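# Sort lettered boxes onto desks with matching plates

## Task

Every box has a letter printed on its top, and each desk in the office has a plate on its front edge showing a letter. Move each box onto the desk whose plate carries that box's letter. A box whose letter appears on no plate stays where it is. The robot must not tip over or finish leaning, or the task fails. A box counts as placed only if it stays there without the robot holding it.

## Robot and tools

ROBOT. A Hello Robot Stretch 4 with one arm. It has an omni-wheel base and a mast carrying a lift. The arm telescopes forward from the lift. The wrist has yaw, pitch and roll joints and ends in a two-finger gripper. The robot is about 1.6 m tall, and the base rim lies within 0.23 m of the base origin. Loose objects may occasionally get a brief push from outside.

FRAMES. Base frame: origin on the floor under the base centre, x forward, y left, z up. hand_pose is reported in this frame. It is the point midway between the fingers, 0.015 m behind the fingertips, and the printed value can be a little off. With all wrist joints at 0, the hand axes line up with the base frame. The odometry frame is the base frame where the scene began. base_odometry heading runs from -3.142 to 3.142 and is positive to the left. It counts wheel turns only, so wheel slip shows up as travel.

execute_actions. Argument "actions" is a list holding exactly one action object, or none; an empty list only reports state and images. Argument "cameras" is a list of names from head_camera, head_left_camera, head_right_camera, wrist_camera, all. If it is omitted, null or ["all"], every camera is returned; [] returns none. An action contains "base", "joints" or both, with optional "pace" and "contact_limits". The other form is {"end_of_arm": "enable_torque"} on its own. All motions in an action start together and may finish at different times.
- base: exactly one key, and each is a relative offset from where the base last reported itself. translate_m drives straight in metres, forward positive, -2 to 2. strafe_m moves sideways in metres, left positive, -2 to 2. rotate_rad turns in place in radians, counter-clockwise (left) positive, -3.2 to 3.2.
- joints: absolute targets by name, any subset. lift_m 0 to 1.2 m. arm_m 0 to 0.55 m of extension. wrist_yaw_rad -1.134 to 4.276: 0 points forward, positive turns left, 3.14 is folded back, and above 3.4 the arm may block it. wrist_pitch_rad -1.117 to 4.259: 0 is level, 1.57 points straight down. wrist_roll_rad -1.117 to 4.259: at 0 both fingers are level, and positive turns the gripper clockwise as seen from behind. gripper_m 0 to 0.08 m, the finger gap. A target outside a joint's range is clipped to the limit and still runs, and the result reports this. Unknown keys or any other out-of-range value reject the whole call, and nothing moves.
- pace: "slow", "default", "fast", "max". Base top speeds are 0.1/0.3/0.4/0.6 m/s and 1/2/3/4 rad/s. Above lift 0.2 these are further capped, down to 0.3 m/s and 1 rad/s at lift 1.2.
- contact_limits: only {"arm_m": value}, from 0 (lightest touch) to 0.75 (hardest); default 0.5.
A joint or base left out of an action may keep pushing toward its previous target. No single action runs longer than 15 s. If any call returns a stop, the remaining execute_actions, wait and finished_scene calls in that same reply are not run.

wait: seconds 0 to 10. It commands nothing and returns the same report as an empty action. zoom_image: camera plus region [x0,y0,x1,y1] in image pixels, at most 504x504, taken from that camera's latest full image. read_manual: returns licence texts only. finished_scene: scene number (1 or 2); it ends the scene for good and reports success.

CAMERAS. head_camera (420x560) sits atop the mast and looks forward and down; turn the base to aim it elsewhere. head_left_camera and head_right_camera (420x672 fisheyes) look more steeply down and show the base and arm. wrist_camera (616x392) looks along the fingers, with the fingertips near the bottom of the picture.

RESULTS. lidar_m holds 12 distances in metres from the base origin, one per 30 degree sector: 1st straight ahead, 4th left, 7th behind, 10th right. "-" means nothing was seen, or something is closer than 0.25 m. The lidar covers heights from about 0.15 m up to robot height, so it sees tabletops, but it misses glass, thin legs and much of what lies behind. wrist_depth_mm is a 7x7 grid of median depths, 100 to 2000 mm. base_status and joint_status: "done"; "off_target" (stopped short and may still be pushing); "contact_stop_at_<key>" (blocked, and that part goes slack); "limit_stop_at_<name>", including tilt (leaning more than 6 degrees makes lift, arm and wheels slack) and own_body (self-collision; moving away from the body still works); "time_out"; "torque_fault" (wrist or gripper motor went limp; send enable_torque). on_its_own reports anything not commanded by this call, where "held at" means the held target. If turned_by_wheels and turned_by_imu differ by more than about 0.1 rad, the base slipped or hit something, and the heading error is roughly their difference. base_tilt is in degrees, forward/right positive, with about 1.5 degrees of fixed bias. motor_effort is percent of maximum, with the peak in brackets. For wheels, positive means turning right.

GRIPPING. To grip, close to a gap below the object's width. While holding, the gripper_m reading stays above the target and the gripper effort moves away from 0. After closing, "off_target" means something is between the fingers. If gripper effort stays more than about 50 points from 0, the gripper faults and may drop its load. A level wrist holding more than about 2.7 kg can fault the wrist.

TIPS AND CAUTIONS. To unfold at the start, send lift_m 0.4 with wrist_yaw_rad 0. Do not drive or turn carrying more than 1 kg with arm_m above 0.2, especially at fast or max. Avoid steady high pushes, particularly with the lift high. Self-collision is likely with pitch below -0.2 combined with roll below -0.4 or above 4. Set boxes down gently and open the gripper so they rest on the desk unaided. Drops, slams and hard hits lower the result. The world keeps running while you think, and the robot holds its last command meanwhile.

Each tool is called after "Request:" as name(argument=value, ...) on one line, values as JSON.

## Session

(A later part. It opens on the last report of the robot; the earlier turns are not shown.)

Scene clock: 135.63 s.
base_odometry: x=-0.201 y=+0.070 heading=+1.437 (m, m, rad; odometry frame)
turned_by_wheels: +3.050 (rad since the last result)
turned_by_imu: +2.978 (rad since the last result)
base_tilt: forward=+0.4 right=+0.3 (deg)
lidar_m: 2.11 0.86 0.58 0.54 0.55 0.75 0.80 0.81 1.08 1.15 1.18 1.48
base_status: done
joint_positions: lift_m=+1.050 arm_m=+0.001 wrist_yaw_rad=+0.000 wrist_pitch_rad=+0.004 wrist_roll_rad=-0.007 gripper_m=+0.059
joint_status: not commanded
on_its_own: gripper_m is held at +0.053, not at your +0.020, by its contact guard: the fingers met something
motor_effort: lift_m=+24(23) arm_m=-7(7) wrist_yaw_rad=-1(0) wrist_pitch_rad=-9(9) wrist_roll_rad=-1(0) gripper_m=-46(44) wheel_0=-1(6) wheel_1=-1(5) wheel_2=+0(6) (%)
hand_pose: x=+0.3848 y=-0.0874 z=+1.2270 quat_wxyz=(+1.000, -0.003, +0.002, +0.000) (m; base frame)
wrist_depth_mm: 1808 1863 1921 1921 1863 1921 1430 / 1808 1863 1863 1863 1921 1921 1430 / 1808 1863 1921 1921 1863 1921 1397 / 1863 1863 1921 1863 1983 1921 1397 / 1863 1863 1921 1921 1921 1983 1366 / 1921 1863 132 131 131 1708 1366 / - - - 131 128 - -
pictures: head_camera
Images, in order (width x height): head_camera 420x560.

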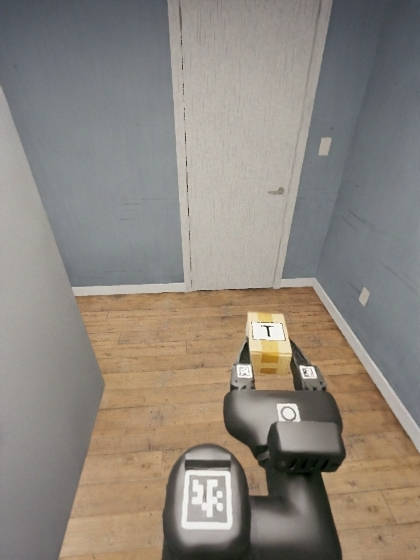

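Request:
execute_actions(actions=[{"base":{"translate_m":1.5}}], cameras=[])

Request:
execute_actions(actions=[{"base":{"rotate_rad":1.7}}], cameras=["head_camera"])

Scene clock: 144.10 s.
base_odometry: x=+0.000 y=+1.557 heading=+1.437 (m, m, rad; odometry frame)
turned_by_wheels: +0.000 (rad since the last result)
turned_by_imu: -0.008 (rad since the last result)
base_tilt: forward=+0.4 right=+0.3 (deg)
lidar_m: 0.64 0.65 0.89 1.87 0.73 0.91 2.09 1.60 1.07 1.02 1.04 0.69
base_status: done
joint_positions: lift_m=+1.050 arm_m=+0.001 wrist_yaw_rad=+0.000 wrist_pitch_rad=+0.004 wrist_roll_rad=-0.007 gripper_m=+0.059
joint_status: not commanded
on_its_own: gripper_m is held at +0.053, not at your +0.020, by its contact guard: the fingers met something
motor_effort: lift_m=+24(23) arm_m=-7(7) wrist_yaw_rad=-2(2) wrist_pitch_rad=-9(10) wrist_roll_rad=-1(0) gripper_m=-43(43) wheel_0=+0(3) wheel_1=+1(5) wheel_2=+0(9) (%)
hand_pose: x=+0.3847 y=-0.0874 z=+1.2270 quat_wxyz=(+1.000, -0.003, +0.002, +0.000) (m; base frame)
wrist_depth_mm: 402 418 421 427 433 439 445 / 404 421 424 430 436 442 449 / 404 424 427 436 436 442 449 / 407 427 427 436 439 442 452 / 410 427 433 433 442 449 455 / 410 424 132 131 131 449 455 / - - - 130 128 - -
pictures: none
No camera images: the call's "cameras" was empty. Leave "cameras" out to get every camera's image.

Scene clock: 146.57 s.
base_odometry: x=+0.000 y=+1.557 heading=+3.137 (m, m, rad; odometry frame)
turned_by_wheels: +1.700 (rad since the last result)
turned_by_imu: +1.660 (rad since the last result)
base_tilt: forward=+0.4 right=+0.3 (deg)
lidar_m: 0.94 0.74 1.02 2.31 1.43 1.07 1.02 0.90 0.65 0.63 0.69 1.00
base_status: done
joint_positions: lift_m=+1.050 arm_m=+0.001 wrist_yaw_rad=+0.000 wrist_pitch_rad=+0.004 wrist_roll_rad=-0.007 gripper_m=+0.059
joint_status: not commanded
on_its_own: gripper_m is held at +0.053, not at your +0.020, by its contact guard: the fingers met something
motor_effort: lift_m=+23(23) arm_m=-7(7) wrist_yaw_rad=-2(2) wrist_pitch_rad=-8(10) wrist_roll_rad=-1(0) gripper_m=-45(45) wheel_0=-1(5) wheel_1=-1(7) wheel_2=+0(3) (%)
hand_pose: x=+0.3848 y=-0.0874 z=+1.2270 quat_wxyz=(+1.000, -0.003, +0.002, +0.000) (m; base frame)
wrist_depth_mm: 480 634 - - - 1430 960 / 480 647 - - - 1464 960 / 480 661 - - - 1464 960 / 484 661 - - - 1464 976 / 488 668 - - - 1430 960 / 488 609 132 131 131 1205 917 / - - - 131 128 - -
pictures: head_camera
Images, in order (width x height): head_camera 420x560.

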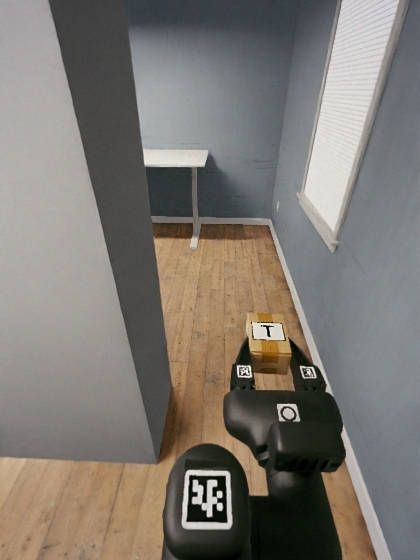

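Request:
execute_actions(actions=[{"base":{"strafe_m":-0.25}}], cameras=[])

Request:
execute_actions(actions=[{"base":{"translate_m":1.5}}], cameras=[])

Request:
execute_actions(actions=[{"base":{"rotate_rad":1.15}}], cameras=["head_camera"])

Scene clock: 151.73 s.
base_odometry: x=+0.001 y=+1.807 heading=+3.136 (m, m, rad; odometry frame)
turned_by_wheels: +0.000 (rad since the last result)
turned_by_imu: -0.003 (rad since the last result)
base_tilt: forward=+0.4 right=+0.3 (deg)
lidar_m: 2.92 0.85 0.99 2.56 1.41 1.07 1.03 0.56 0.41 0.38 0.40 0.62
base_status: done
joint_positions: lift_m=+1.050 arm_m=+0.001 wrist_yaw_rad=+0.000 wrist_pitch_rad=+0.004 wrist_roll_rad=-0.007 gripper_m=+0.059
joint_status: not commanded
on_its_own: gripper_m is held at +0.053, not at your +0.020, by its contact guard: the fingers met something
motor_effort: lift_m=+23(24) arm_m=-7(7) wrist_yaw_rad=+0(1) wrist_pitch_rad=-10(10) wrist_roll_rad=+0(0) gripper_m=-44(45) wheel_0=-1(8) wheel_1=+1(9) wheel_2=-1(1) (%)
hand_pose: x=+0.3847 y=-0.0874 z=+1.2270 quat_wxyz=(+1.000, -0.003, +0.002, +0.000) (m; base frame)
wrist_depth_mm: 759 - - - - 854 580 / 778 - - - - 866 569 / 788 - - - - 854 564 / 788 - - - - 842 569 / 798 - - - 1618 842 554 / 778 - 132 131 131 707 535 / - - - 130 128 - -
pictures: none
No camera images: the call's "cameras" was empty. Leave "cameras" out to get every camera's image.

Scene clock: 158.20 s.
base_odometry: x=-1.499 y=+1.814 heading=+3.136 (m, m, rad; odometry frame)
turned_by_wheels: +0.000 (rad since the last result)
turned_by_imu: -0.007 (rad since the last result)
base_tilt: forward=+0.4 right=+0.3 (deg)
lidar_m: 1.43 1.49 2.09 1.27 0.61 0.71 1.64 0.65 0.47 0.42 0.43 0.62
base_status: done
joint_positions: lift_m=+1.050 arm_m=+0.001 wrist_yaw_rad=+0.000 wrist_pitch_rad=+0.004 wrist_roll_rad=-0.007 gripper_m=+0.059
joint_status: not commanded
on_its_own: gripper_m is held at +0.053, not at your +0.020, by its contact guard: the fingers met something
motor_effort: lift_m=+23(23) arm_m=-7(7) wrist_yaw_rad=-1(1) wrist_pitch_rad=-10(8) wrist_roll_rad=-1(1) gripper_m=-45(44) wheel_0=+0(6) wheel_1=+0(5) wheel_2=+1(7) (%)
hand_pose: x=+0.3847 y=-0.0874 z=+1.2270 quat_wxyz=(+1.000, -0.003, +0.002, +0.000) (m; base frame)
wrist_depth_mm: - - 1983 1921 1921 931 603 / - - - 1983 1921 946 609 / - - - 1983 1921 946 609 / - - - 1983 1921 931 609 / 1576 1661 - 1983 1863 917 603 / - - 132 131 131 778 580 / - - - 131 128 - -
pictures: none
No camera images: the call's "cameras" was empty. Leave "cameras" out to get every camera's image.

Scene clock: 160.27 s.
base_odometry: x=-1.499 y=+1.815 heading=-1.997 (m, m, rad; odometry frame)
turned_by_wheels: +1.150 (rad since the last result)
turned_by_imu: +1.122 (rad since the last result)
base_tilt: forward=+0.4 right=+0.3 (deg)
lidar_m: 2.54 0.92 0.60 0.80 1.27 0.62 0.45 0.42 0.46 0.72 1.48 1.52
base_status: done
joint_positions: lift_m=+1.050 arm_m=+0.001 wrist_yaw_rad=+0.000 wrist_pitch_rad=+0.004 wrist_roll_rad=-0.007 gripper_m=+0.059
joint_status: not commanded
on_its_own: gripper_m is held at +0.053, not at your +0.020, by its contact guard: the fingers met something
motor_effort: lift_m=+23(23) arm_m=-7(7) wrist_yaw_rad=-2(1) wrist_pitch_rad=-10(10) wrist_roll_rad=+0(0) gripper_m=-43(43) wheel_0=-2(4) wheel_1=+1(5) wheel_2=-1(5) (%)
hand_pose: x=+0.3848 y=-0.0874 z=+1.2271 quat_wxyz=(+1.000, -0.003, +0.002, +0.000) (m; base frame)
wrist_depth_mm: - - - - - - - / 1756 - - - - - - / 1756 - - - - - - / 1756 - - - - - - / 1756 - - - - 1983 1863 / 1756 - 132 131 131 - 1983 / - - - 131 128 - -
pictures: head_camera
Images, in order (width x height): head_camera 420x560.

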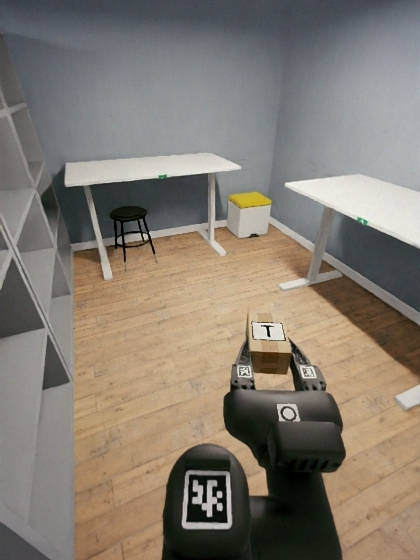

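Plate is ~0.17 rad left; aim at it and drive.

Request:
execute_actions(actions=[{"base":{"rotate_rad":0.15}}], cameras=[])

Request:
execute_actions(actions=[{"base":{"translate_m":1.75}}], cameras=["head_camera"])

Scene clock: 163.63 s.
base_odometry: x=-1.499 y=+1.815 heading=-1.847 (m, m, rad; odometry frame)
turned_by_wheels: +0.150 (rad since the last result)
turned_by_imu: +0.145 (rad since the last result)
base_tilt: forward=+0.4 right=+0.3 (deg)
lidar_m: 2.50 0.69 0.58 2.55 0.94 0.55 0.47 0.43 0.51 0.89 1.44 1.64
base_status: done
joint_positions: lift_m=+1.050 arm_m=+0.001 wrist_yaw_rad=+0.000 wrist_pitch_rad=+0.004 wrist_roll_rad=-0.007 gripper_m=+0.059
joint_status: not commanded
on_its_own: gripper_m is held at +0.053, not at your +0.020, by its contact guard: the fingers met something
motor_effort: lift_m=+23(23) arm_m=-7(6) wrist_yaw_rad=-2(2) wrist_pitch_rad=-9(11) wrist_roll_rad=+0(0) gripper_m=-43(44) wheel_0=-2(4) wheel_1=+1(5) wheel_2=-1(4) (%)
hand_pose: x=+0.3848 y=-0.0874 z=+1.2271 quat_wxyz=(+1.000, -0.003, +0.002, +0.000) (m; base frame)
wrist_depth_mm: 1008 - - - - - - / 1025 1863 - - - - - / 1008 1921 - - - - - / 1025 1921 - - - - - / 1025 1921 - - - - - / 1025 1921 132 131 131 - - / - - - 130 128 - -
pictures: none
No camera images: the call's "cameras" was empty. Leave "cameras" out to get every camera's image.

Scene clock: 170.93 s.
base_odometry: x=-1.976 y=+0.131 heading=-1.847 (m, m, rad; odometry frame)
turned_by_wheels: +0.000 (rad since the last result)
turned_by_imu: -0.008 (rad since the last result)
base_tilt: forward=+0.3 right=+0.3 (deg)
lidar_m: 0.79 0.81 0.91 0.78 0.77 0.92 2.13 2.12 1.13 0.97 0.97 0.96
base_status: done
joint_positions: lift_m=+1.050 arm_m=+0.001 wrist_yaw_rad=+0.000 wrist_pitch_rad=+0.004 wrist_roll_rad=-0.007 gripper_m=+0.059
joint_status: not commanded
on_its_own: gripper_m is held at +0.053, not at your +0.020, by its contact guard: the fingers met something
motor_effort: lift_m=+23(23) arm_m=-7(7) wrist_yaw_rad=-2(2) wrist_pitch_rad=-8(8) wrist_roll_rad=+0(0) gripper_m=-43(45) wheel_0=-1(5) wheel_1=+1(4) wheel_2=+2(9) (%)
hand_pose: x=+0.3847 y=-0.0874 z=+1.2271 quat_wxyz=(+1.000, -0.003, +0.002, +0.000) (m; base frame)
wrist_depth_mm: 1229 1229 1336 1430 1499 1576 1661 / 1205 1255 1308 1397 1499 1618 1661 / 1229 1255 1366 1397 1537 1576 1618 / 1229 1281 1366 1430 1499 1576 1661 / 1229 1255 1366 1397 1499 1618 1661 / 891 1008 132 131 131 1118 1708 / - - - 131 128 - -
pictures: head_camera
Images, in order (width x height): head_camera 420x560.

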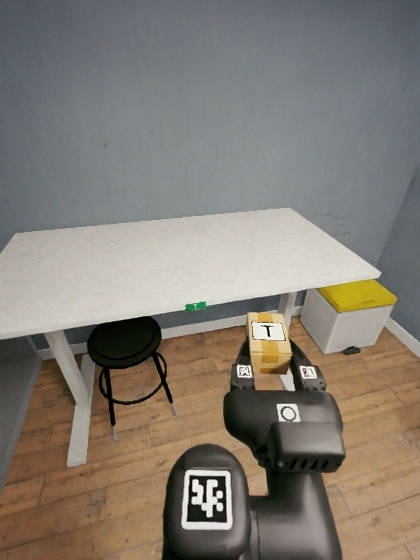

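Request:
execute_actions(actions=[{"base":{"translate_m":0.2},"joints":{"arm_m":0.45}}], cameras=[])

Request:
execute_actions(actions=[{"joints":{"lift_m":0.86},"pace":"slow"}], cameras=["wrist_camera"])

Scene clock: 175.77 s.
base_odometry: x=-2.031 y=-0.062 heading=-1.847 (m, m, rad; odometry frame)
turned_by_wheels: +0.000 (rad since the last result)
turned_by_imu: -0.002 (rad since the last result)
base_tilt: forward=+0.5 right=+0.4 (deg)
lidar_m: 0.61 0.63 0.72 0.81 0.82 0.97 2.34 2.33 1.07 0.92 0.92 0.73
base_status: done
joint_positions: lift_m=+1.050 arm_m=+0.449 wrist_yaw_rad=+0.000 wrist_pitch_rad=+0.004 wrist_roll_rad=-0.007 gripper_m=+0.059
joint_status: all done
on_its_own: gripper_m is held at +0.053, not at your +0.020, by its contact guard: the fingers met something
motor_effort: lift_m=+23(23) arm_m=+7(3) wrist_yaw_rad=-2(4) wrist_pitch_rad=-9(8) wrist_roll_rad=+0(0) gripper_m=-41(43) wheel_0=+0(7) wheel_1=+0(4) wheel_2=+0(8) (%)
hand_pose: x=+0.8324 y=-0.0874 z=+1.2270 quat_wxyz=(+1.000, -0.003, +0.002, +0.000) (m; base frame)
wrist_depth_mm: 676 699 741 778 820 866 904 / 668 707 732 778 820 866 917 / 676 707 750 788 820 866 917 / 683 723 750 788 831 878 917 / 683 723 750 778 842 891 917 / 683 707 132 131 131 878 946 / - - - 130 128 - -
pictures: none
No camera images: the call's "cameras" was empty. Leave "cameras" out to get every camera's image.

Scene clock: 178.07 s.
base_odometry: x=-2.031 y=-0.062 heading=-1.847 (m, m, rad; odometry frame)
turned_by_wheels: +0.000 (rad since the last result)
turned_by_imu: -0.001 (rad since the last result)
base_tilt: forward=+0.5 right=+0.3 (deg)
lidar_m: 0.60 0.62 0.71 0.81 0.82 0.97 2.34 2.32 1.09 0.92 0.93 0.73
base_status: not commanded
joint_positions: lift_m=+0.860 arm_m=+0.449 wrist_yaw_rad=+0.000 wrist_pitch_rad=+0.004 wrist_roll_rad=-0.007 gripper_m=+0.059
joint_status: all done
on_its_own: gripper_m is held at +0.053, not at your +0.020, by its contact guard: the fingers met something
motor_effort: lift_m=+14(22) arm_m=+6(7) wrist_yaw_rad=-1(2) wrist_pitch_rad=-11(10) wrist_roll_rad=+0(0) gripper_m=-44(43) wheel_0=+0(0) wheel_1=+0(0) wheel_2=+0(0) (%)
hand_pose: x=+0.8324 y=-0.0874 z=+1.0377 quat_wxyz=(+1.000, -0.003, +0.002, +0.000) (m; base frame)
wrist_depth_mm: 668 699 741 768 820 866 917 / 676 699 732 778 820 866 917 / 676 707 741 788 831 878 917 / 676 715 750 778 831 891 931 / 668 707 741 768 809 831 931 / 377 430 132 131 131 449 421 / - - - 131 128 - -
pictures: wrist_camera
Images, in order (width x height): wrist_camera 616x392.

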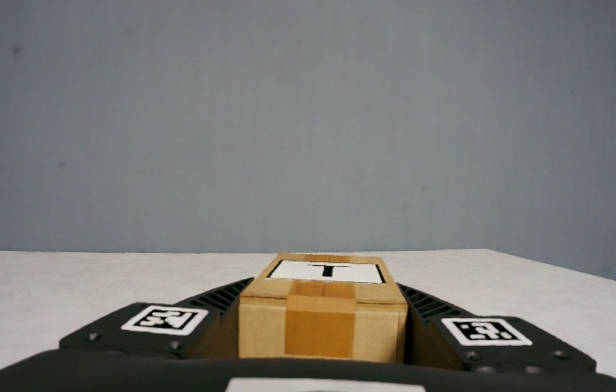

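Request:
execute_actions(actions=[{"joints":{"lift_m":0.805},"pace":"slow"}], cameras=[])

Scene clock: 181.70 s.
base_odometry: x=-2.031 y=-0.062 heading=-1.847 (m, m, rad; odometry frame)
turned_by_wheels: +0.000 (rad since the last result)
turned_by_imu: -0.001 (rad since the last result)
base_tilt: forward=+0.4 right=+0.3 (deg)
lidar_m: 0.61 0.60 0.74 0.82 0.84 0.94 2.33 2.33 1.07 0.91 0.94 0.74
base_status: not commanded
joint_positions: lift_m=+0.806 arm_m=+0.449 wrist_yaw_rad=+0.000 wrist_pitch_rad=-0.004 wrist_roll_rad=-0.007 gripper_m=+0.059
joint_status: all done
on_its_own: gripper_m is held at +0.053, not at your +0.020, by its contact guard: the fingers met something
motor_effort: lift_m=+10(15) arm_m=+6(7) wrist_yaw_rad=-1(1) wrist_pitch_rad=+14(11) wrist_roll_rad=-1(1) gripper_m=-44(44) wheel_0=+0(0) wheel_1=+0(0) wheel_2=+0(0) (%)
hand_pose: x=+0.8324 y=-0.0874 z=+0.9847 quat_wxyz=(+1.000, -0.003, -0.002, +0.000) (m; base frame)
wrist_depth_mm: 668 699 741 778 820 866 904 / 683 707 750 778 831 866 931 / 676 707 741 778 831 878 931 / 683 715 750 778 831 878 931 / 445 477 508 530 549 569 569 / 245 283 132 131 131 298 279 / - - - 131 128 - -
pictures: none
No camera images: the call's "cameras" was empty. Leave "cameras" out to get every camera's image.

Request:
execute_actions(actions=[{"joints":{"gripper_m":0.08,"lift_m":0.812}}], cameras=[])

Request:
execute_actions(actions=[{"joints":{"arm_m":0.0}}], cameras=["head_camera"])

Scene clock: 184.57 s.
base_odometry: x=-2.031 y=-0.062 heading=-1.847 (m, m, rad; odometry frame)
turned_by_wheels: +0.000 (rad since the last result)
turned_by_imu: -0.001 (rad since the last result)
base_tilt: forward=+0.4 right=+0.3 (deg)
lidar_m: 0.61 0.59 0.72 0.82 0.83 0.94 2.34 2.32 1.08 0.92 0.94 0.73
base_status: not commanded
joint_positions: lift_m=+0.812 arm_m=+0.449 wrist_yaw_rad=+0.000 wrist_pitch_rad=+0.002 wrist_roll_rad=-0.007 gripper_m=+0.080
joint_status: all done
motor_effort: lift_m=+24(29) arm_m=+6(7) wrist_yaw_rad=+0(1) wrist_pitch_rad=-5(11) wrist_roll_rad=-1(1) gripper_m=+2(43) wheel_0=+0(0) wheel_1=+0(0) wheel_2=+0(0) (%)
hand_pose: x=+0.8324 y=-0.0874 z=+0.9893 quat_wxyz=(+1.000, -0.003, +0.001, +0.000) (m; base frame)
wrist_depth_mm: 668 707 741 778 820 854 917 / 676 699 741 778 809 866 931 / 676 707 741 778 820 866 917 / 676 715 750 788 831 891 931 / 433 466 492 517 530 544 544 / 266 282 135 132 138 212 309 / - - 132 131 129 - -
pictures: none
No camera images: the call's "cameras" was empty. Leave "cameras" out to get every camera's image.

Scene clock: 186.97 s.
base_odometry: x=-2.031 y=-0.062 heading=-1.847 (m, m, rad; odometry frame)
turned_by_wheels: +0.000 (rad since the last result)
turned_by_imu: -0.001 (rad since the last result)
base_tilt: forward=+0.4 right=+0.4 (deg)
lidar_m: 0.60 0.61 0.71 0.83 0.82 0.96 2.34 2.32 1.09 0.92 0.92 0.72
base_status: not commanded
joint_positions: lift_m=+0.812 arm_m=+0.001 wrist_yaw_rad=+0.000 wrist_pitch_rad=+0.003 wrist_roll_rad=-0.007 gripper_m=+0.080
joint_status: all done
motor_effort: lift_m=+24(24) arm_m=-7(5) wrist_yaw_rad=-1(1) wrist_pitch_rad=-6(7) wrist_roll_rad=-1(1) gripper_m=+1(0) wheel_0=+0(0) wheel_1=+0(0) wheel_2=+0(0) (%)
hand_pose: x=+0.3847 y=-0.0874 z=+0.9892 quat_wxyz=(+1.000, -0.003, +0.001, +0.000) (m; base frame)
wrist_depth_mm: 1060 1078 1138 1205 1281 1336 1397 / 1042 1098 1160 1205 1281 1366 1397 / 1042 1098 1160 1205 1281 1336 1430 / 1042 1078 1160 1205 1281 1366 1464 / 445 477 504 525 549 559 699 / 1042 387 149 1229 1308 508 1464 / - - 661 1255 1281 - -
pictures: head_camera
Images, in order (width x height): head_camera 420x560.

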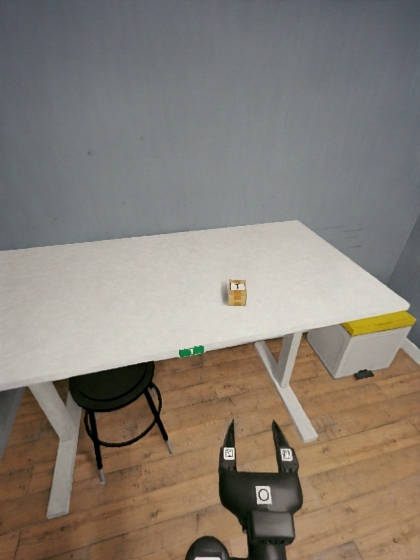

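Request:
execute_actions(actions=[{"base":{"rotate_rad":3.17}}], cameras=[])

Request:
execute_actions(actions=[{"base":{"translate_m":1.9}}], cameras=[])

Request:
execute_actions(actions=[{"base":{"rotate_rad":-1.33}}], cameras=["head_camera"])

Scene clock: 192.40 s.
base_odometry: x=-2.031 y=-0.062 heading=+1.323 (m, m, rad; odometry frame)
turned_by_wheels: +3.170 (rad since the last result)
turned_by_imu: +3.095 (rad since the last result)
base_tilt: forward=+0.4 right=+0.3 (deg)
lidar_m: 2.29 2.31 1.05 0.95 1.74 0.73 0.62 0.62 0.70 0.82 0.82 0.97
base_status: done
joint_positions: lift_m=+0.812 arm_m=+0.001 wrist_yaw_rad=+0.000 wrist_pitch_rad=+0.003 wrist_roll_rad=-0.007 gripper_m=+0.080
joint_status: not commanded
motor_effort: lift_m=+23(24) arm_m=-7(7) wrist_yaw_rad=-3(2) wrist_pitch_rad=-9(8) wrist_roll_rad=-1(1) gripper_m=+1(1) wheel_0=+1(7) wheel_1=-1(5) wheel_2=+0(5) (%)
hand_pose: x=+0.3848 y=-0.0874 z=+0.9893 quat_wxyz=(+1.000, -0.003, +0.001, +0.000) (m; base frame)
wrist_depth_mm: 1863 1983 - - - 1255 842 / 1863 1983 - - - 1255 1182 / 1863 1983 - - - 1281 1281 / 1921 1983 - - - 1281 1255 / 1863 - - - - 1308 1255 / 1921 1921 149 - - 707 1255 / - - - - - - -
pictures: none
No camera images: the call's "cameras" was empty. Leave "cameras" out to get every camera's image.

Scene clock: 200.23 s.
base_odometry: x=-1.565 y=+1.780 heading=+1.323 (m, m, rad; odometry frame)
turned_by_wheels: +0.000 (rad since the last result)
turned_by_imu: -0.009 (rad since the last result)
base_tilt: forward=+0.4 right=+0.3 (deg)
lidar_m: 0.49 0.47 0.54 1.02 1.44 1.66 2.63 0.74 0.57 0.91 0.99 0.58
base_status: done
joint_positions: lift_m=+0.812 arm_m=+0.001 wrist_yaw_rad=+0.000 wrist_pitch_rad=+0.003 wrist_roll_rad=-0.007 gripper_m=+0.080
joint_status: not commanded
motor_effort: lift_m=+23(23) arm_m=-7(7) wrist_yaw_rad=-2(1) wrist_pitch_rad=-8(9) wrist_roll_rad=-1(1) gripper_m=+1(1) wheel_0=+0(5) wheel_1=-1(5) wheel_2=+0(8) (%)
hand_pose: x=+0.3848 y=-0.0874 z=+0.9893 quat_wxyz=(+1.000, -0.003, +0.001, +0.000) (m; base frame)
wrist_depth_mm: 271 282 296 312 327 345 362 / 271 283 298 312 329 347 364 / 273 286 298 315 329 349 368 / 276 286 300 315 330 351 368 / 276 287 303 317 334 353 373 / 274 285 149 319 330 245 375 / - - 224 320 332 - -
pictures: none
No camera images: the call's "cameras" was empty. Leave "cameras" out to get every camera's image.

Scene clock: 202.13 s.
base_odometry: x=-1.565 y=+1.780 heading=-0.007 (m, m, rad; odometry frame)
turned_by_wheels: -1.330 (rad since the last result)
turned_by_imu: -1.300 (rad since the last result)
base_tilt: forward=+0.4 right=+0.4 (deg)
lidar_m: 1.91 0.71 0.52 0.45 0.49 0.68 1.44 1.43 1.96 1.49 0.58 0.62
base_status: done
joint_positions: lift_m=+0.812 arm_m=+0.001 wrist_yaw_rad=+0.000 wrist_pitch_rad=+0.003 wrist_roll_rad=-0.007 gripper_m=+0.080
joint_status: not commanded
motor_effort: lift_m=+22(23) arm_m=-7(7) wrist_yaw_rad=-2(1) wrist_pitch_rad=-7(8) wrist_roll_rad=-1(1) gripper_m=+0(1) wheel_0=-1(6) wheel_1=+0(6) wheel_2=+0(6) (%)
hand_pose: x=+0.3848 y=-0.0874 z=+0.9893 quat_wxyz=(+1.000, -0.003, +0.001, +0.000) (m; base frame)
wrist_depth_mm: 778 1118 1921 - - - 569 / 788 1118 - - - - 549 / 798 1118 - - - - 554 / 809 1118 - - - - 549 / 820 1138 - - - - 544 / 768 1025 149 - - - 521 / - - - - - - -
pictures: head_camera
Images, in order (width x height): head_camera 420x560.

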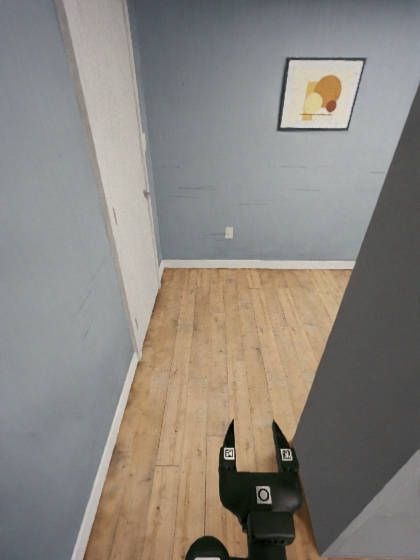

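Request:
execute_actions(actions=[{"base":{"translate_m":1.6}}], cameras=[])

Request:
execute_actions(actions=[{"base":{"rotate_rad":-1.6}}], cameras=[])

Request:
execute_actions(actions=[{"base":{"translate_m":1.7},"joints":{"lift_m":0.84}}], cameras=["head_camera","wrist_camera"])

Scene clock: 212.37 s.
base_odometry: x=+0.035 y=+1.769 heading=-0.007 (m, m, rad; odometry frame)
turned_by_wheels: +0.000 (rad since the last result)
turned_by_imu: -0.009 (rad since the last result)
base_tilt: forward=+0.4 right=+0.3 (deg)
lidar_m: 0.95 0.63 0.51 0.48 0.50 0.71 1.89 0.86 1.05 2.45 1.33 1.00
base_status: done
joint_positions: lift_m=+0.812 arm_m=+0.001 wrist_yaw_rad=+0.000 wrist_pitch_rad=+0.003 wrist_roll_rad=-0.007 gripper_m=+0.080
joint_status: not commanded
motor_effort: lift_m=+22(22) arm_m=-7(7) wrist_yaw_rad=-2(1) wrist_pitch_rad=-5(5) wrist_roll_rad=-1(1) gripper_m=+0(1) wheel_0=+1(6) wheel_1=-2(5) wheel_2=+0(8) (%)
hand_pose: x=+0.3848 y=-0.0874 z=+0.9893 quat_wxyz=(+1.000, -0.003, +0.001, +0.000) (m; base frame)
wrist_depth_mm: 750 741 732 732 723 723 691 / 741 750 741 732 723 715 715 / 750 750 741 741 732 723 723 / 759 750 741 750 732 732 723 / 768 750 750 741 741 732 732 / 759 759 149 741 741 439 741 / - - 445 750 741 - -
pictures: none
No camera images: the call's "cameras" was empty. Leave "cameras" out to get every camera's image.

Scene clock: 214.43 s.
base_odometry: x=+0.035 y=+1.769 heading=-1.607 (m, m, rad; odometry frame)
turned_by_wheels: -1.600 (rad since the last result)
turned_by_imu: -1.564 (rad since the last result)
base_tilt: forward=+0.4 right=+0.3 (deg)
lidar_m: 2.44 1.38 1.01 0.96 0.66 0.52 0.49 0.48 0.71 1.80 0.87 1.03
base_status: done
joint_positions: lift_m=+0.812 arm_m=+0.001 wrist_yaw_rad=+0.000 wrist_pitch_rad=+0.003 wrist_roll_rad=-0.007 gripper_m=+0.080
joint_status: not commanded
motor_effort: lift_m=+22(23) arm_m=-7(7) wrist_yaw_rad=+0(1) wrist_pitch_rad=-7(7) wrist_roll_rad=-1(1) gripper_m=+0(1) wheel_0=+0(6) wheel_1=+1(6) wheel_2=-1(7) (%)
hand_pose: x=+0.3848 y=-0.0874 z=+0.9893 quat_wxyz=(+1.000, -0.003, +0.001, +0.000) (m; base frame)
wrist_depth_mm: 1430 - - - - 1397 960 / 1464 - - - - 1397 976 / 1464 - - - - 1397 991 / 1499 - - - - 1397 976 / 1499 - - - - 1366 960 / 1430 1921 149 - - 615 917 / - - - - - - -
pictures: none
No camera images: the call's "cameras" was empty. Leave "cameras" out to get every camera's image.

Scene clock: 221.57 s.
base_odometry: x=-0.027 y=+0.070 heading=-1.607 (m, m, rad; odometry frame)
turned_by_wheels: +0.000 (rad since the last result)
turned_by_imu: -0.008 (rad since the last result)
base_tilt: forward=+0.4 right=+0.3 (deg)
lidar_m: 0.75 0.79 1.05 1.00 1.04 1.39 2.16 1.03 0.71 0.68 0.71 0.78
base_status: done
joint_positions: lift_m=+0.840 arm_m=+0.001 wrist_yaw_rad=+0.000 wrist_pitch_rad=+0.003 wrist_roll_rad=-0.007 gripper_m=+0.080
joint_status: all done
motor_effort: lift_m=+24(23) arm_m=-7(7) wrist_yaw_rad=-2(1) wrist_pitch_rad=-6(6) wrist_roll_rad=-1(1) gripper_m=+0(0) wheel_0=-1(5) wheel_1=+0(4) wheel_2=+0(8) (%)
hand_pose: x=+0.3847 y=-0.0874 z=+1.0172 quat_wxyz=(+1.000, -0.003, +0.001, +0.000) (m; base frame)
wrist_depth_mm: 1281 1281 1281 1281 1308 1281 891 / 1308 1308 1308 1308 1308 1281 891 / 1308 1308 1308 1308 1281 1281 891 / 1336 1308 1281 1308 1308 1281 891 / 668 621 661 691 715 732 798 / 1308 1336 149 1308 1336 338 820 / - - 732 1308 1308 - -
pictures: head_camera, wrist_camera
Images, in order (width x height): head_camera 420x560, wrist_camera 616x392.

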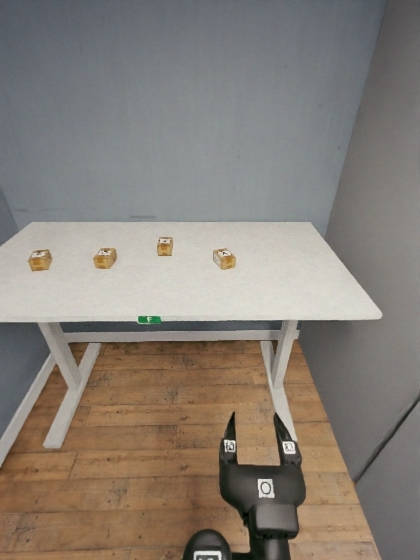

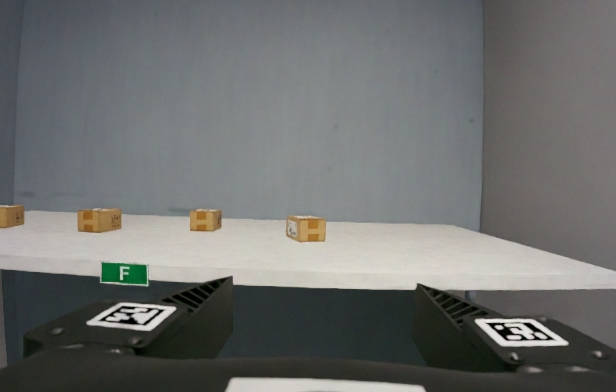

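Request:
execute_actions(actions=[{"base":{"strafe_m":0.04}}], cameras=[])

Request:
execute_actions(actions=[{"base":{"translate_m":0.28},"joints":{"arm_m":0.25}}], cameras=["wrist_camera"])

Scene clock: 224.50 s.
base_odometry: x=+0.013 y=+0.069 heading=-1.607 (m, m, rad; odometry frame)
turned_by_wheels: +0.000 (rad since the last result)
turned_by_imu: -0.001 (rad since the last result)
base_tilt: forward=+0.4 right=+0.4 (deg)
lidar_m: 0.75 0.80 1.02 0.97 1.02 1.36 2.18 1.08 0.77 0.72 0.74 0.80
base_status: done
joint_positions: lift_m=+0.840 arm_m=+0.001 wrist_yaw_rad=+0.000 wrist_pitch_rad=+0.003 wrist_roll_rad=-0.007 gripper_m=+0.080
joint_status: not commanded
motor_effort: lift_m=+23(24) arm_m=-7(7) wrist_yaw_rad=-2(1) wrist_pitch_rad=-7(5) wrist_roll_rad=-1(1) gripper_m=+1(2) wheel_0=+1(7) wheel_1=-1(6) wheel_2=+0(1) (%)
hand_pose: x=+0.3847 y=-0.0874 z=+1.0172 quat_wxyz=(+1.000, -0.003, +0.001, +0.000) (m; base frame)
wrist_depth_mm: 1308 1281 1308 1281 1281 1281 946 / 1308 1308 1281 1308 1281 1308 946 / 1281 1308 1308 1281 1281 1281 946 / 1336 1308 1308 1308 1308 1308 946 / 668 621 654 683 707 723 732 / 1336 539 149 1308 1308 338 854 / - - 732 1336 1336 - -
pictures: none
No camera images: the call's "cameras" was empty. Leave "cameras" out to get every camera's image.

Scene clock: 226.90 s.
base_odometry: x=+0.003 y=-0.211 heading=-1.607 (m, m, rad; odometry frame)
turned_by_wheels: +0.000 (rad since the last result)
turned_by_imu: -0.002 (rad since the last result)
base_tilt: forward=+0.4 right=+0.3 (deg)
lidar_m: 0.48 0.49 0.68 0.98 1.01 1.37 2.45 1.07 0.76 0.71 0.72 0.53
base_status: done
joint_positions: lift_m=+0.840 arm_m=+0.249 wrist_yaw_rad=+0.000 wrist_pitch_rad=+0.003 wrist_roll_rad=-0.007 gripper_m=+0.080
joint_status: all done
motor_effort: lift_m=+24(24) arm_m=+7(8) wrist_yaw_rad=-3(1) wrist_pitch_rad=-6(6) wrist_roll_rad=-1(1) gripper_m=+0(0) wheel_0=+0(5) wheel_1=-1(5) wheel_2=+1(10) (%)
hand_pose: x=+0.6324 y=-0.0874 z=+1.0172 quat_wxyz=(+1.000, -0.003, +0.001, +0.000) (m; base frame)
wrist_depth_mm: 788 768 778 778 778 778 778 / 788 788 778 788 778 768 778 / 788 788 778 788 778 778 778 / 778 788 788 788 788 778 788 / 492 469 640 668 707 715 715 / 349 368 149 283 290 256 404 / - - 201 272 265 - -
pictures: wrist_camera
Images, in order (width x height): wrist_camera 616x392.

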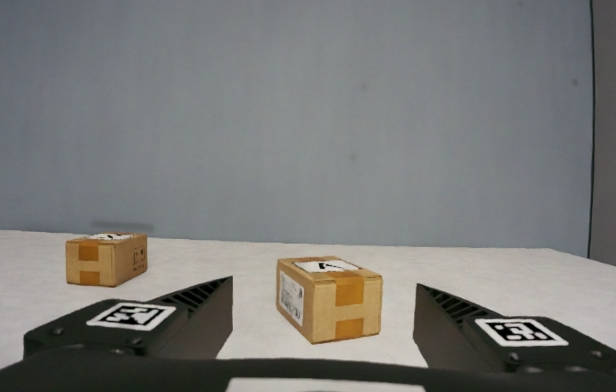

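Request:
execute_actions(actions=[{"base":{"strafe_m":-0.12},"joints":{"wrist_yaw_rad":0.45}}], cameras=["wrist_camera"])

Scene clock: 231.97 s.
base_odometry: x=-0.117 y=-0.207 heading=-1.607 (m, m, rad; odometry frame)
turned_by_wheels: +0.000 (rad since the last result)
turned_by_imu: -0.002 (rad since the last result)
base_tilt: forward=+0.4 right=+0.2 (deg)
lidar_m: 0.48 0.49 0.68 1.10 1.13 1.53 2.44 0.90 0.62 0.59 0.60 0.52
base_status: done
joint_positions: lift_m=+0.840 arm_m=+0.249 wrist_yaw_rad=+0.450 wrist_pitch_rad=+0.003 wrist_roll_rad=-0.007 gripper_m=+0.080
joint_status: all done
motor_effort: lift_m=+24(24) arm_m=+6(7) wrist_yaw_rad=-1(5) wrist_pitch_rad=-7(7) wrist_roll_rad=-1(1) gripper_m=-1(0) wheel_0=-1(7) wheel_1=+0(7) wheel_2=+0(0) (%)
hand_pose: x=+0.6493 y=+0.0137 z=+1.0172 quat_wxyz=(+0.975, -0.004, +0.001, +0.223) (m; base frame)
wrist_depth_mm: 1078 1078 946 831 750 683 627 / 1078 1098 931 842 750 676 627 / 1078 1098 946 842 759 683 634 / 1098 1098 946 842 750 691 627 / 480 609 492 668 699 661 627 / 351 368 149 366 252 254 402 / - - 201 272 252 - -
pictures: wrist_camera
Images, in order (width x height): wrist_camera 616x392.

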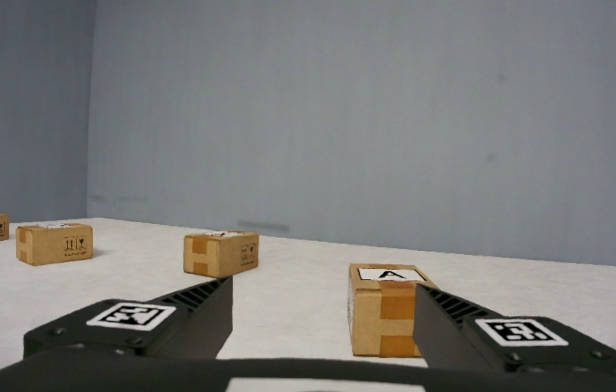

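Request:
execute_actions(actions=[{"base":{"strafe_m":-0.02},"joints":{"arm_m":0.31}}], cameras=["wrist_camera"])

Scene clock: 236.27 s.
base_odometry: x=-0.137 y=-0.206 heading=-1.607 (m, m, rad; odometry frame)
turned_by_wheels: +0.000 (rad since the last result)
turned_by_imu: -0.002 (rad since the last result)
base_tilt: forward=+0.5 right=+0.3 (deg)
lidar_m: 0.49 0.50 0.68 1.12 1.17 1.56 2.46 0.85 0.61 0.57 0.59 0.50
base_status: done
joint_positions: lift_m=+0.840 arm_m=+0.309 wrist_yaw_rad=+0.450 wrist_pitch_rad=+0.003 wrist_roll_rad=-0.007 gripper_m=+0.080
joint_status: all done
motor_effort: lift_m=+24(23) arm_m=+7(8) wrist_yaw_rad=-1(0) wrist_pitch_rad=-7(5) wrist_roll_rad=-1(1) gripper_m=+0(2) wheel_0=+1(5) wheel_1=+0(7) wheel_2=-1(3) (%)
hand_pose: x=+0.7092 y=+0.0138 z=+1.0172 quat_wxyz=(+0.975, -0.004, +0.001, +0.223) (m; base frame)
wrist_depth_mm: 1098 1008 866 778 699 627 580 / 1098 991 878 768 691 634 580 / 1098 1008 878 768 691 627 580 / 1118 1008 878 778 707 634 585 / 496 521 496 676 683 615 580 / 349 368 149 232 213 254 399 / - - 201 210 207 - -
pictures: wrist_camera
Images, in order (width x height): wrist_camera 616x392.

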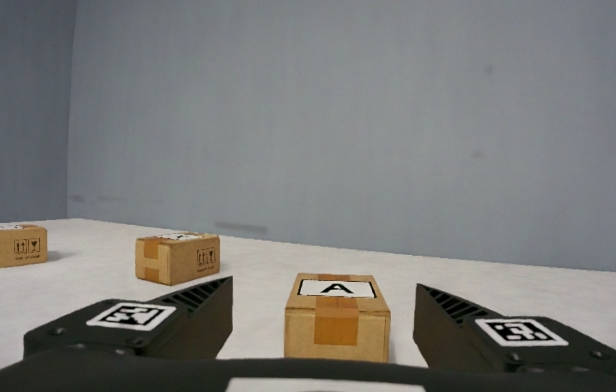

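Request:
execute_actions(actions=[{"base":{"strafe_m":0.02},"joints":{"arm_m":0.385,"lift_m":0.81}}], cameras=[])

Request:
execute_actions(actions=[{"joints":{"gripper_m":0.02}}], cameras=["wrist_camera"])

Scene clock: 239.83 s.
base_odometry: x=-0.117 y=-0.207 heading=-1.607 (m, m, rad; odometry frame)
turned_by_wheels: +0.000 (rad since the last result)
turned_by_imu: -0.001 (rad since the last result)
base_tilt: forward=+0.4 right=+0.3 (deg)
lidar_m: 0.48 0.50 0.69 1.10 1.15 1.52 2.44 0.91 0.62 0.58 0.61 0.51
base_status: done
joint_positions: lift_m=+0.810 arm_m=+0.384 wrist_yaw_rad=+0.450 wrist_pitch_rad=+0.003 wrist_roll_rad=-0.007 gripper_m=+0.080
joint_status: all done
motor_effort: lift_m=+14(19) arm_m=+7(8) wrist_yaw_rad=-2(2) wrist_pitch_rad=-6(5) wrist_roll_rad=-1(1) gripper_m=-1(1) wheel_0=+0(7) wheel_1=-2(7) wheel_2=+0(2) (%)
hand_pose: x=+0.7843 y=+0.0138 z=+0.9880 quat_wxyz=(+0.975, -0.004, +0.001, +0.223) (m; base frame)
wrist_depth_mm: 1008 904 778 683 615 559 517 / 1025 904 788 699 621 559 521 / 1025 904 778 691 627 564 517 / 1008 891 788 691 621 564 521 / 433 351 477 508 521 535 508 / 264 277 134 132 150 210 303 / - - 133 132 131 - -
pictures: none
No camera images: the call's "cameras" was empty. Leave "cameras" out to get every camera's image.

Scene clock: 240.83 s.
base_odometry: x=-0.117 y=-0.207 heading=-1.607 (m, m, rad; odometry frame)
turned_by_wheels: +0.000 (rad since the last result)
turned_by_imu: +0.000 (rad since the last result)
base_tilt: forward=+0.5 right=+0.3 (deg)
lidar_m: 0.49 0.49 0.70 1.09 1.14 1.53 2.46 0.90 0.62 0.59 0.60 0.50
base_status: not commanded
joint_positions: lift_m=+0.810 arm_m=+0.384 wrist_yaw_rad=+0.450 wrist_pitch_rad=+0.003 wrist_roll_rad=-0.007 gripper_m=+0.059
joint_status: gripper_m off_target (ended at +0.059, target +0.020)
on_its_own: gripper_m is held at +0.053, not at your +0.020, by its contact guard: the fingers met something
motor_effort: lift_m=+15(15) arm_m=+7(7) wrist_yaw_rad=+0(1) wrist_pitch_rad=-6(5) wrist_roll_rad=-1(1) gripper_m=-43(49) wheel_0=+0(0) wheel_1=-2(2) wheel_2=+0(0) (%)
hand_pose: x=+0.7843 y=+0.0138 z=+0.9880 quat_wxyz=(+0.975, -0.004, +0.001, +0.223) (m; base frame)
wrist_depth_mm: 1025 891 778 691 621 554 521 / 1025 904 778 683 621 564 517 / 1025 904 778 691 621 559 525 / 1025 878 778 691 627 564 525 / 433 353 477 508 521 535 512 / 244 278 133 133 132 290 273 / - - - 133 132 - -
pictures: wrist_camera
Images, in order (width x height): wrist_camera 616x392.

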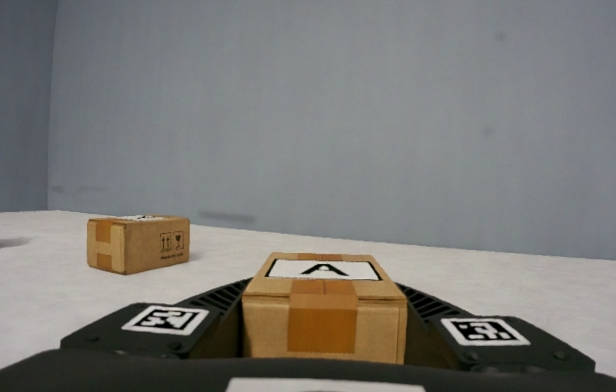

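Got A. Repeat the route.

Request:
execute_actions(actions=[{"joints":{"lift_m":1.05}}], cameras=[])

Request:
execute_actions(actions=[{"base":{"translate_m":-0.3},"joints":{"arm_m":0.0,"wrist_yaw_rad":0}}], cameras=[])

Request:
execute_actions(actions=[{"base":{"rotate_rad":3.1}}], cameras=["head_camera"])

Scene clock: 245.83 s.
base_odometry: x=-0.117 y=-0.207 heading=-1.607 (m, m, rad; odometry frame)
turned_by_wheels: +0.000 (rad since the last result)
turned_by_imu: -0.002 (rad since the last result)
base_tilt: forward=+0.4 right=+0.3 (deg)
lidar_m: 0.46 0.50 0.69 1.10 1.14 1.52 2.45 0.87 0.63 0.59 0.61 0.51
base_status: not commanded
joint_positions: lift_m=+1.050 arm_m=+0.384 wrist_yaw_rad=+0.450 wrist_pitch_rad=+0.003 wrist_roll_rad=-0.007 gripper_m=+0.059
joint_status: all done
on_its_own: gripper_m is held at +0.053, not at your +0.020, by its contact guard: the fingers met something
motor_effort: lift_m=+24(22) arm_m=+6(6) wrist_yaw_rad=-2(2) wrist_pitch_rad=-9(8) wrist_roll_rad=-1(1) gripper_m=-41(42) wheel_0=+0(0) wheel_1=-2(2) wheel_2=+0(0) (%)
hand_pose: x=+0.7843 y=+0.0138 z=+1.2271 quat_wxyz=(+0.975, -0.004, +0.001, +0.223) (m; base frame)
wrist_depth_mm: 1025 904 778 699 621 559 521 / 1042 891 788 699 621 559 517 / 1025 904 788 691 621 564 521 / 1042 904 788 699 621 569 521 / 1025 904 778 668 609 569 525 / 878 904 133 133 132 549 517 / - - - 133 132 - -
pictures: none
No camera images: the call's "cameras" was empty. Leave "cameras" out to get every camera's image.

Scene clock: 248.30 s.
base_odometry: x=-0.106 y=+0.093 heading=-1.607 (m, m, rad; odometry frame)
turned_by_wheels: +0.000 (rad since the last result)
turned_by_imu: +0.000 (rad since the last result)
base_tilt: forward=+0.4 right=+0.3 (deg)
lidar_m: 0.78 0.81 1.12 1.08 1.13 1.52 2.14 0.91 0.63 0.60 0.63 0.81
base_status: done
joint_positions: lift_m=+1.050 arm_m=+0.001 wrist_yaw_rad=+0.000 wrist_pitch_rad=+0.004 wrist_roll_rad=-0.007 gripper_m=+0.059
joint_status: all done
on_its_own: gripper_m is held at +0.053, not at your +0.020, by its contact guard: the fingers met something
motor_effort: lift_m=+23(24) arm_m=-7(7) wrist_yaw_rad=-1(7) wrist_pitch_rad=-10(10) wrist_roll_rad=-1(1) gripper_m=-42(42) wheel_0=+0(5) wheel_1=+1(6) wheel_2=-1(9) (%)
hand_pose: x=+0.3847 y=-0.0875 z=+1.2270 quat_wxyz=(+1.000, -0.003, +0.002, +0.000) (m; base frame)
wrist_depth_mm: 1308 1308 1308 1308 1308 1098 768 / 1308 1336 1308 1308 1336 1118 768 / 1308 1336 1308 1308 1308 1118 778 / 1336 1336 1336 1336 1308 1098 768 / 1336 1336 1336 1336 1308 1098 768 / 842 1008 133 133 132 931 741 / - - - 133 132 - -
pictures: none
No camera images: the call's "cameras" was empty. Leave "cameras" out to get every camera's image.

Scene clock: 251.70 s.
base_odometry: x=-0.106 y=+0.093 heading=+1.492 (m, m, rad; odometry frame)
turned_by_wheels: +3.100 (rad since the last result)
turned_by_imu: +3.027 (rad since the last result)
base_tilt: forward=+0.4 right=+0.3 (deg)
lidar_m: 2.15 0.96 0.65 0.60 0.63 0.81 0.77 0.79 1.02 1.08 1.11 1.41
base_status: done
joint_positions: lift_m=+1.050 arm_m=+0.001 wrist_yaw_rad=+0.000 wrist_pitch_rad=+0.004 wrist_roll_rad=-0.007 gripper_m=+0.059
joint_status: not commanded
on_its_own: gripper_m is held at +0.053, not at your +0.020, by its contact guard: the fingers met something
motor_effort: lift_m=+23(24) arm_m=-7(7) wrist_yaw_rad=-1(1) wrist_pitch_rad=-10(10) wrist_roll_rad=-1(1) gripper_m=-42(44) wheel_0=+0(6) wheel_1=+0(5) wheel_2=-1(4) (%)
hand_pose: x=+0.3848 y=-0.0874 z=+1.2271 quat_wxyz=(+1.000, -0.003, +0.002, +0.000) (m; base frame)
wrist_depth_mm: 1863 1863 1863 1808 1921 1863 1336 / 1863 1863 1921 1921 1921 1921 1336 / 1921 1863 1921 1921 1921 1863 1281 / 1863 1921 1863 1921 1921 1863 1281 / 1863 1921 1921 1983 1983 1863 1281 / 1863 1921 133 133 132 1576 1281 / - - - 133 132 - -
pictures: head_camera
Images, in order (width x height): head_camera 420x560.

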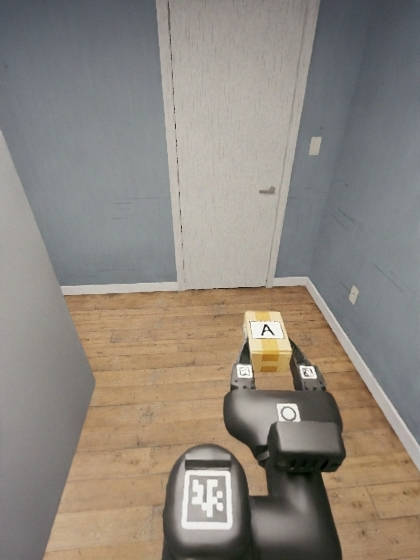

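Request:
execute_actions(actions=[{"base":{"translate_m":1.5}}], cameras=[])

Request:
execute_actions(actions=[{"base":{"rotate_rad":1.68}}], cameras=["head_camera"])

Scene clock: 260.17 s.
base_odometry: x=+0.011 y=+1.589 heading=+1.492 (m, m, rad; odometry frame)
turned_by_wheels: +0.000 (rad since the last result)
turned_by_imu: -0.008 (rad since the last result)
base_tilt: forward=+0.4 right=+0.3 (deg)
lidar_m: 0.65 0.66 0.90 2.03 0.79 0.99 2.29 1.52 1.01 0.95 0.97 0.71
base_status: done
joint_positions: lift_m=+1.050 arm_m=+0.001 wrist_yaw_rad=+0.000 wrist_pitch_rad=+0.004 wrist_roll_rad=-0.007 gripper_m=+0.059
joint_status: not commanded
on_its_own: gripper_m is held at +0.053, not at your +0.020, by its contact guard: the fingers met something
motor_effort: lift_m=+23(23) arm_m=-7(7) wrist_yaw_rad=-1(1) wrist_pitch_rad=-10(10) wrist_roll_rad=-1(1) gripper_m=-42(43) wheel_0=-1(6) wheel_1=-1(6) wheel_2=+0(10) (%)
hand_pose: x=+0.3847 y=-0.0874 z=+1.2271 quat_wxyz=(+1.000, -0.003, +0.002, +0.000) (m; base frame)
wrist_depth_mm: 433 439 445 449 455 462 466 / 433 442 445 452 459 466 469 / 436 442 445 452 462 466 473 / 436 445 449 455 462 469 473 / 442 449 452 455 466 469 473 / 439 445 133 133 132 469 477 / - - - 133 132 - -
pictures: none
No camera images: the call's "cameras" was empty. Leave "cameras" out to get every camera's image.

Scene clock: 262.60 s.
base_odometry: x=+0.011 y=+1.589 heading=-3.111 (m, m, rad; odometry frame)
turned_by_wheels: +1.680 (rad since the last result)
turned_by_imu: +1.640 (rad since the last result)
base_tilt: forward=+0.4 right=+0.3 (deg)
lidar_m: 0.95 0.80 1.08 2.29 1.38 1.02 0.96 0.98 0.68 0.65 0.68 1.00
base_status: done
joint_positions: lift_m=+1.050 arm_m=+0.001 wrist_yaw_rad=+0.000 wrist_pitch_rad=+0.004 wrist_roll_rad=-0.007 gripper_m=+0.059
joint_status: not commanded
on_its_own: gripper_m is held at +0.053, not at your +0.020, by its contact guard: the fingers met something
motor_effort: lift_m=+23(23) arm_m=-7(7) wrist_yaw_rad=+0(2) wrist_pitch_rad=-11(7) wrist_roll_rad=-1(1) gripper_m=-44(43) wheel_0=+0(6) wheel_1=+0(4) wheel_2=+0(4) (%)
hand_pose: x=+0.3848 y=-0.0874 z=+1.2271 quat_wxyz=(+1.000, -0.003, +0.002, +0.000) (m; base frame)
wrist_depth_mm: 535 627 - - - 1397 960 / 535 640 - - - 1366 960 / 539 654 - - - 1397 960 / 539 661 - - - 1397 976 / 544 661 - - - 1366 946 / 549 603 133 133 132 1160 904 / - - - 133 132 - -
pictures: head_camera
Images, in order (width x height): head_camera 420x560.

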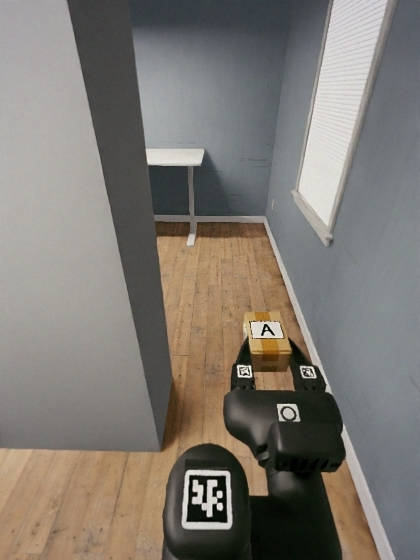

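Request:
execute_actions(actions=[{"base":{"strafe_m":-0.26}}], cameras=[])

Request:
execute_actions(actions=[{"base":{"translate_m":1.5}}], cameras=[])

Request:
execute_actions(actions=[{"base":{"rotate_rad":0.6}}], cameras=["head_camera"])

Scene clock: 268.00 s.
base_odometry: x=+0.003 y=+1.849 heading=-3.111 (m, m, rad; odometry frame)
turned_by_wheels: +0.000 (rad since the last result)
turned_by_imu: -0.003 (rad since the last result)
base_tilt: forward=+0.5 right=+0.3 (deg)
lidar_m: 3.03 0.91 1.06 2.55 1.36 1.00 0.96 0.55 0.42 0.39 0.42 0.60
base_status: done
joint_positions: lift_m=+1.050 arm_m=+0.001 wrist_yaw_rad=+0.000 wrist_pitch_rad=+0.004 wrist_roll_rad=-0.007 gripper_m=+0.059
joint_status: not commanded
on_its_own: gripper_m is held at +0.053, not at your +0.020, by its contact guard: the fingers met something
motor_effort: lift_m=+22(22) arm_m=-7(7) wrist_yaw_rad=-1(1) wrist_pitch_rad=-9(9) wrist_roll_rad=-1(1) gripper_m=-43(42) wheel_0=-1(8) wheel_1=+0(7) wheel_2=+0(0) (%)
hand_pose: x=+0.3847 y=-0.0874 z=+1.2271 quat_wxyz=(+1.000, -0.003, +0.002, +0.000) (m; base frame)
wrist_depth_mm: 778 - - - 1983 831 569 / 778 - - - 1983 831 554 / 788 - - - 1921 831 559 / 798 - - - 1863 831 554 / 798 - - - 1537 809 549 / 798 - 133 133 132 691 530 / - - - 133 132 - -
pictures: none
No camera images: the call's "cameras" was empty. Leave "cameras" out to get every camera's image.

Scene clock: 274.50 s.
base_odometry: x=-1.496 y=+1.802 heading=-3.111 (m, m, rad; odometry frame)
turned_by_wheels: +0.000 (rad since the last result)
turned_by_imu: -0.008 (rad since the last result)
base_tilt: forward=+0.4 right=+0.3 (deg)
lidar_m: 1.56 1.54 2.14 1.08 0.58 0.73 1.68 0.64 0.45 0.42 0.43 0.57
base_status: done
joint_positions: lift_m=+1.050 arm_m=+0.001 wrist_yaw_rad=+0.000 wrist_pitch_rad=+0.004 wrist_roll_rad=-0.007 gripper_m=+0.059
joint_status: not commanded
on_its_own: gripper_m is held at +0.053, not at your +0.020, by its contact guard: the fingers met something
motor_effort: lift_m=+22(22) arm_m=-7(7) wrist_yaw_rad=+0(1) wrist_pitch_rad=-10(9) wrist_roll_rad=-1(1) gripper_m=-44(42) wheel_0=+0(6) wheel_1=+1(5) wheel_2=+1(6) (%)
hand_pose: x=+0.3847 y=-0.0874 z=+1.2271 quat_wxyz=(+1.000, -0.003, +0.002, +0.000) (m; base frame)
wrist_depth_mm: - - - - 1921 842 574 / - - - - 1921 842 559 / - - - - 1921 842 559 / - - - - 1863 842 559 / 1576 1708 - - 1537 820 549 / - - 133 133 132 683 530 / - - - 133 132 - -
pictures: none
No camera images: the call's "cameras" was empty. Leave "cameras" out to get every camera's image.

Scene clock: 276.07 s.
base_odometry: x=-1.496 y=+1.802 heading=-2.511 (m, m, rad; odometry frame)
turned_by_wheels: +0.600 (rad since the last result)
turned_by_imu: +0.586 (rad since the last result)
base_tilt: forward=+0.5 right=+0.3 (deg)
lidar_m: 0.48 2.32 0.86 0.57 0.78 1.32 0.60 0.43 0.41 0.44 0.64 1.53
base_status: done
joint_positions: lift_m=+1.050 arm_m=+0.001 wrist_yaw_rad=+0.000 wrist_pitch_rad=+0.004 wrist_roll_rad=-0.007 gripper_m=+0.059
joint_status: not commanded
on_its_own: gripper_m is held at +0.053, not at your +0.020, by its contact guard: the fingers met something
motor_effort: lift_m=+22(22) arm_m=-7(7) wrist_yaw_rad=-1(2) wrist_pitch_rad=-9(9) wrist_roll_rad=-1(1) gripper_m=-41(43) wheel_0=-1(3) wheel_1=+0(6) wheel_2=-1(5) (%)
hand_pose: x=+0.3848 y=-0.0874 z=+1.2271 quat_wxyz=(+1.000, -0.003, +0.002, +0.000) (m; base frame)
wrist_depth_mm: - - - - - 1863 1618 / - - - - - 1863 1661 / - - - - - 1863 1661 / - - - - - 1863 1661 / - - - 1863 1921 1808 1661 / - - 133 133 132 1708 1618 / - - - 133 132 - -
pictures: head_camera
Images, in order (width x height): head_camera 420x560.

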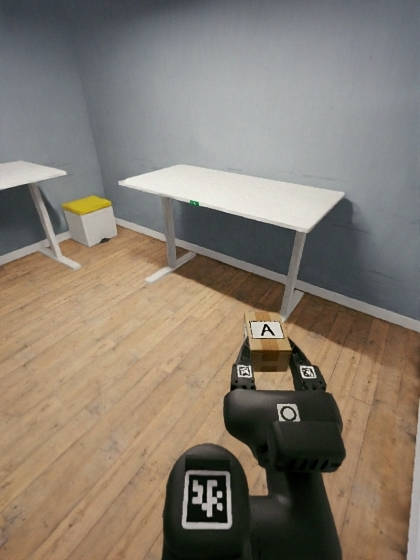

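Request:
execute_actions(actions=[{"base":{"translate_m":1.0}}], cameras=["head_camera"])

Scene clock: 281.83 s.
base_odometry: x=-2.304 y=+1.213 heading=-2.511 (m, m, rad; odometry frame)
turned_by_wheels: +0.000 (rad since the last result)
turned_by_imu: -0.005 (rad since the last result)
base_tilt: forward=+0.4 right=+0.3 (deg)
lidar_m: 0.74 1.05 1.95 1.47 1.14 1.10 1.34 0.99 0.95 1.07 0.66 0.64
base_status: done
joint_positions: lift_m=+1.050 arm_m=+0.001 wrist_yaw_rad=+0.000 wrist_pitch_rad=+0.004 wrist_roll_rad=-0.007 gripper_m=+0.059
joint_status: not commanded
on_its_own: gripper_m is held at +0.053, not at your +0.020, by its contact guard: the fingers met something
motor_effort: lift_m=+22(22) arm_m=-6(7) wrist_yaw_rad=-2(2) wrist_pitch_rad=-11(9) wrist_roll_rad=-1(1) gripper_m=-43(43) wheel_0=+1(6) wheel_1=-1(4) wheel_2=+2(7) (%)
hand_pose: x=+0.3847 y=-0.0874 z=+1.2271 quat_wxyz=(+1.000, -0.003, +0.002, +0.000) (m; base frame)
wrist_depth_mm: - - 1863 1464 1255 1118 991 / - - 1808 1464 1281 1118 991 / - - 1808 1499 1281 1118 991 / - - 1808 1499 1281 1118 991 / - - 1708 1430 1255 1118 991 / - 1025 133 133 132 1060 976 / - - - 133 132 - -
pictures: head_camera
Images, in order (width x height): head_camera 420x560.

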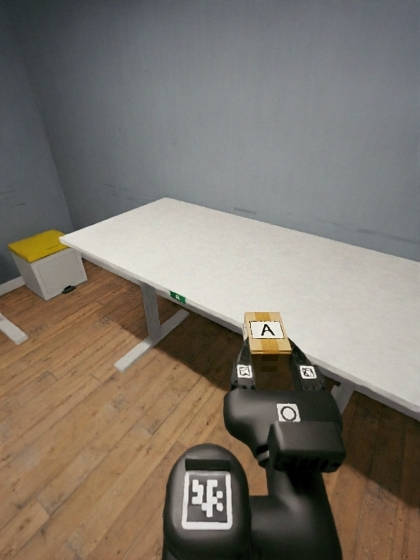

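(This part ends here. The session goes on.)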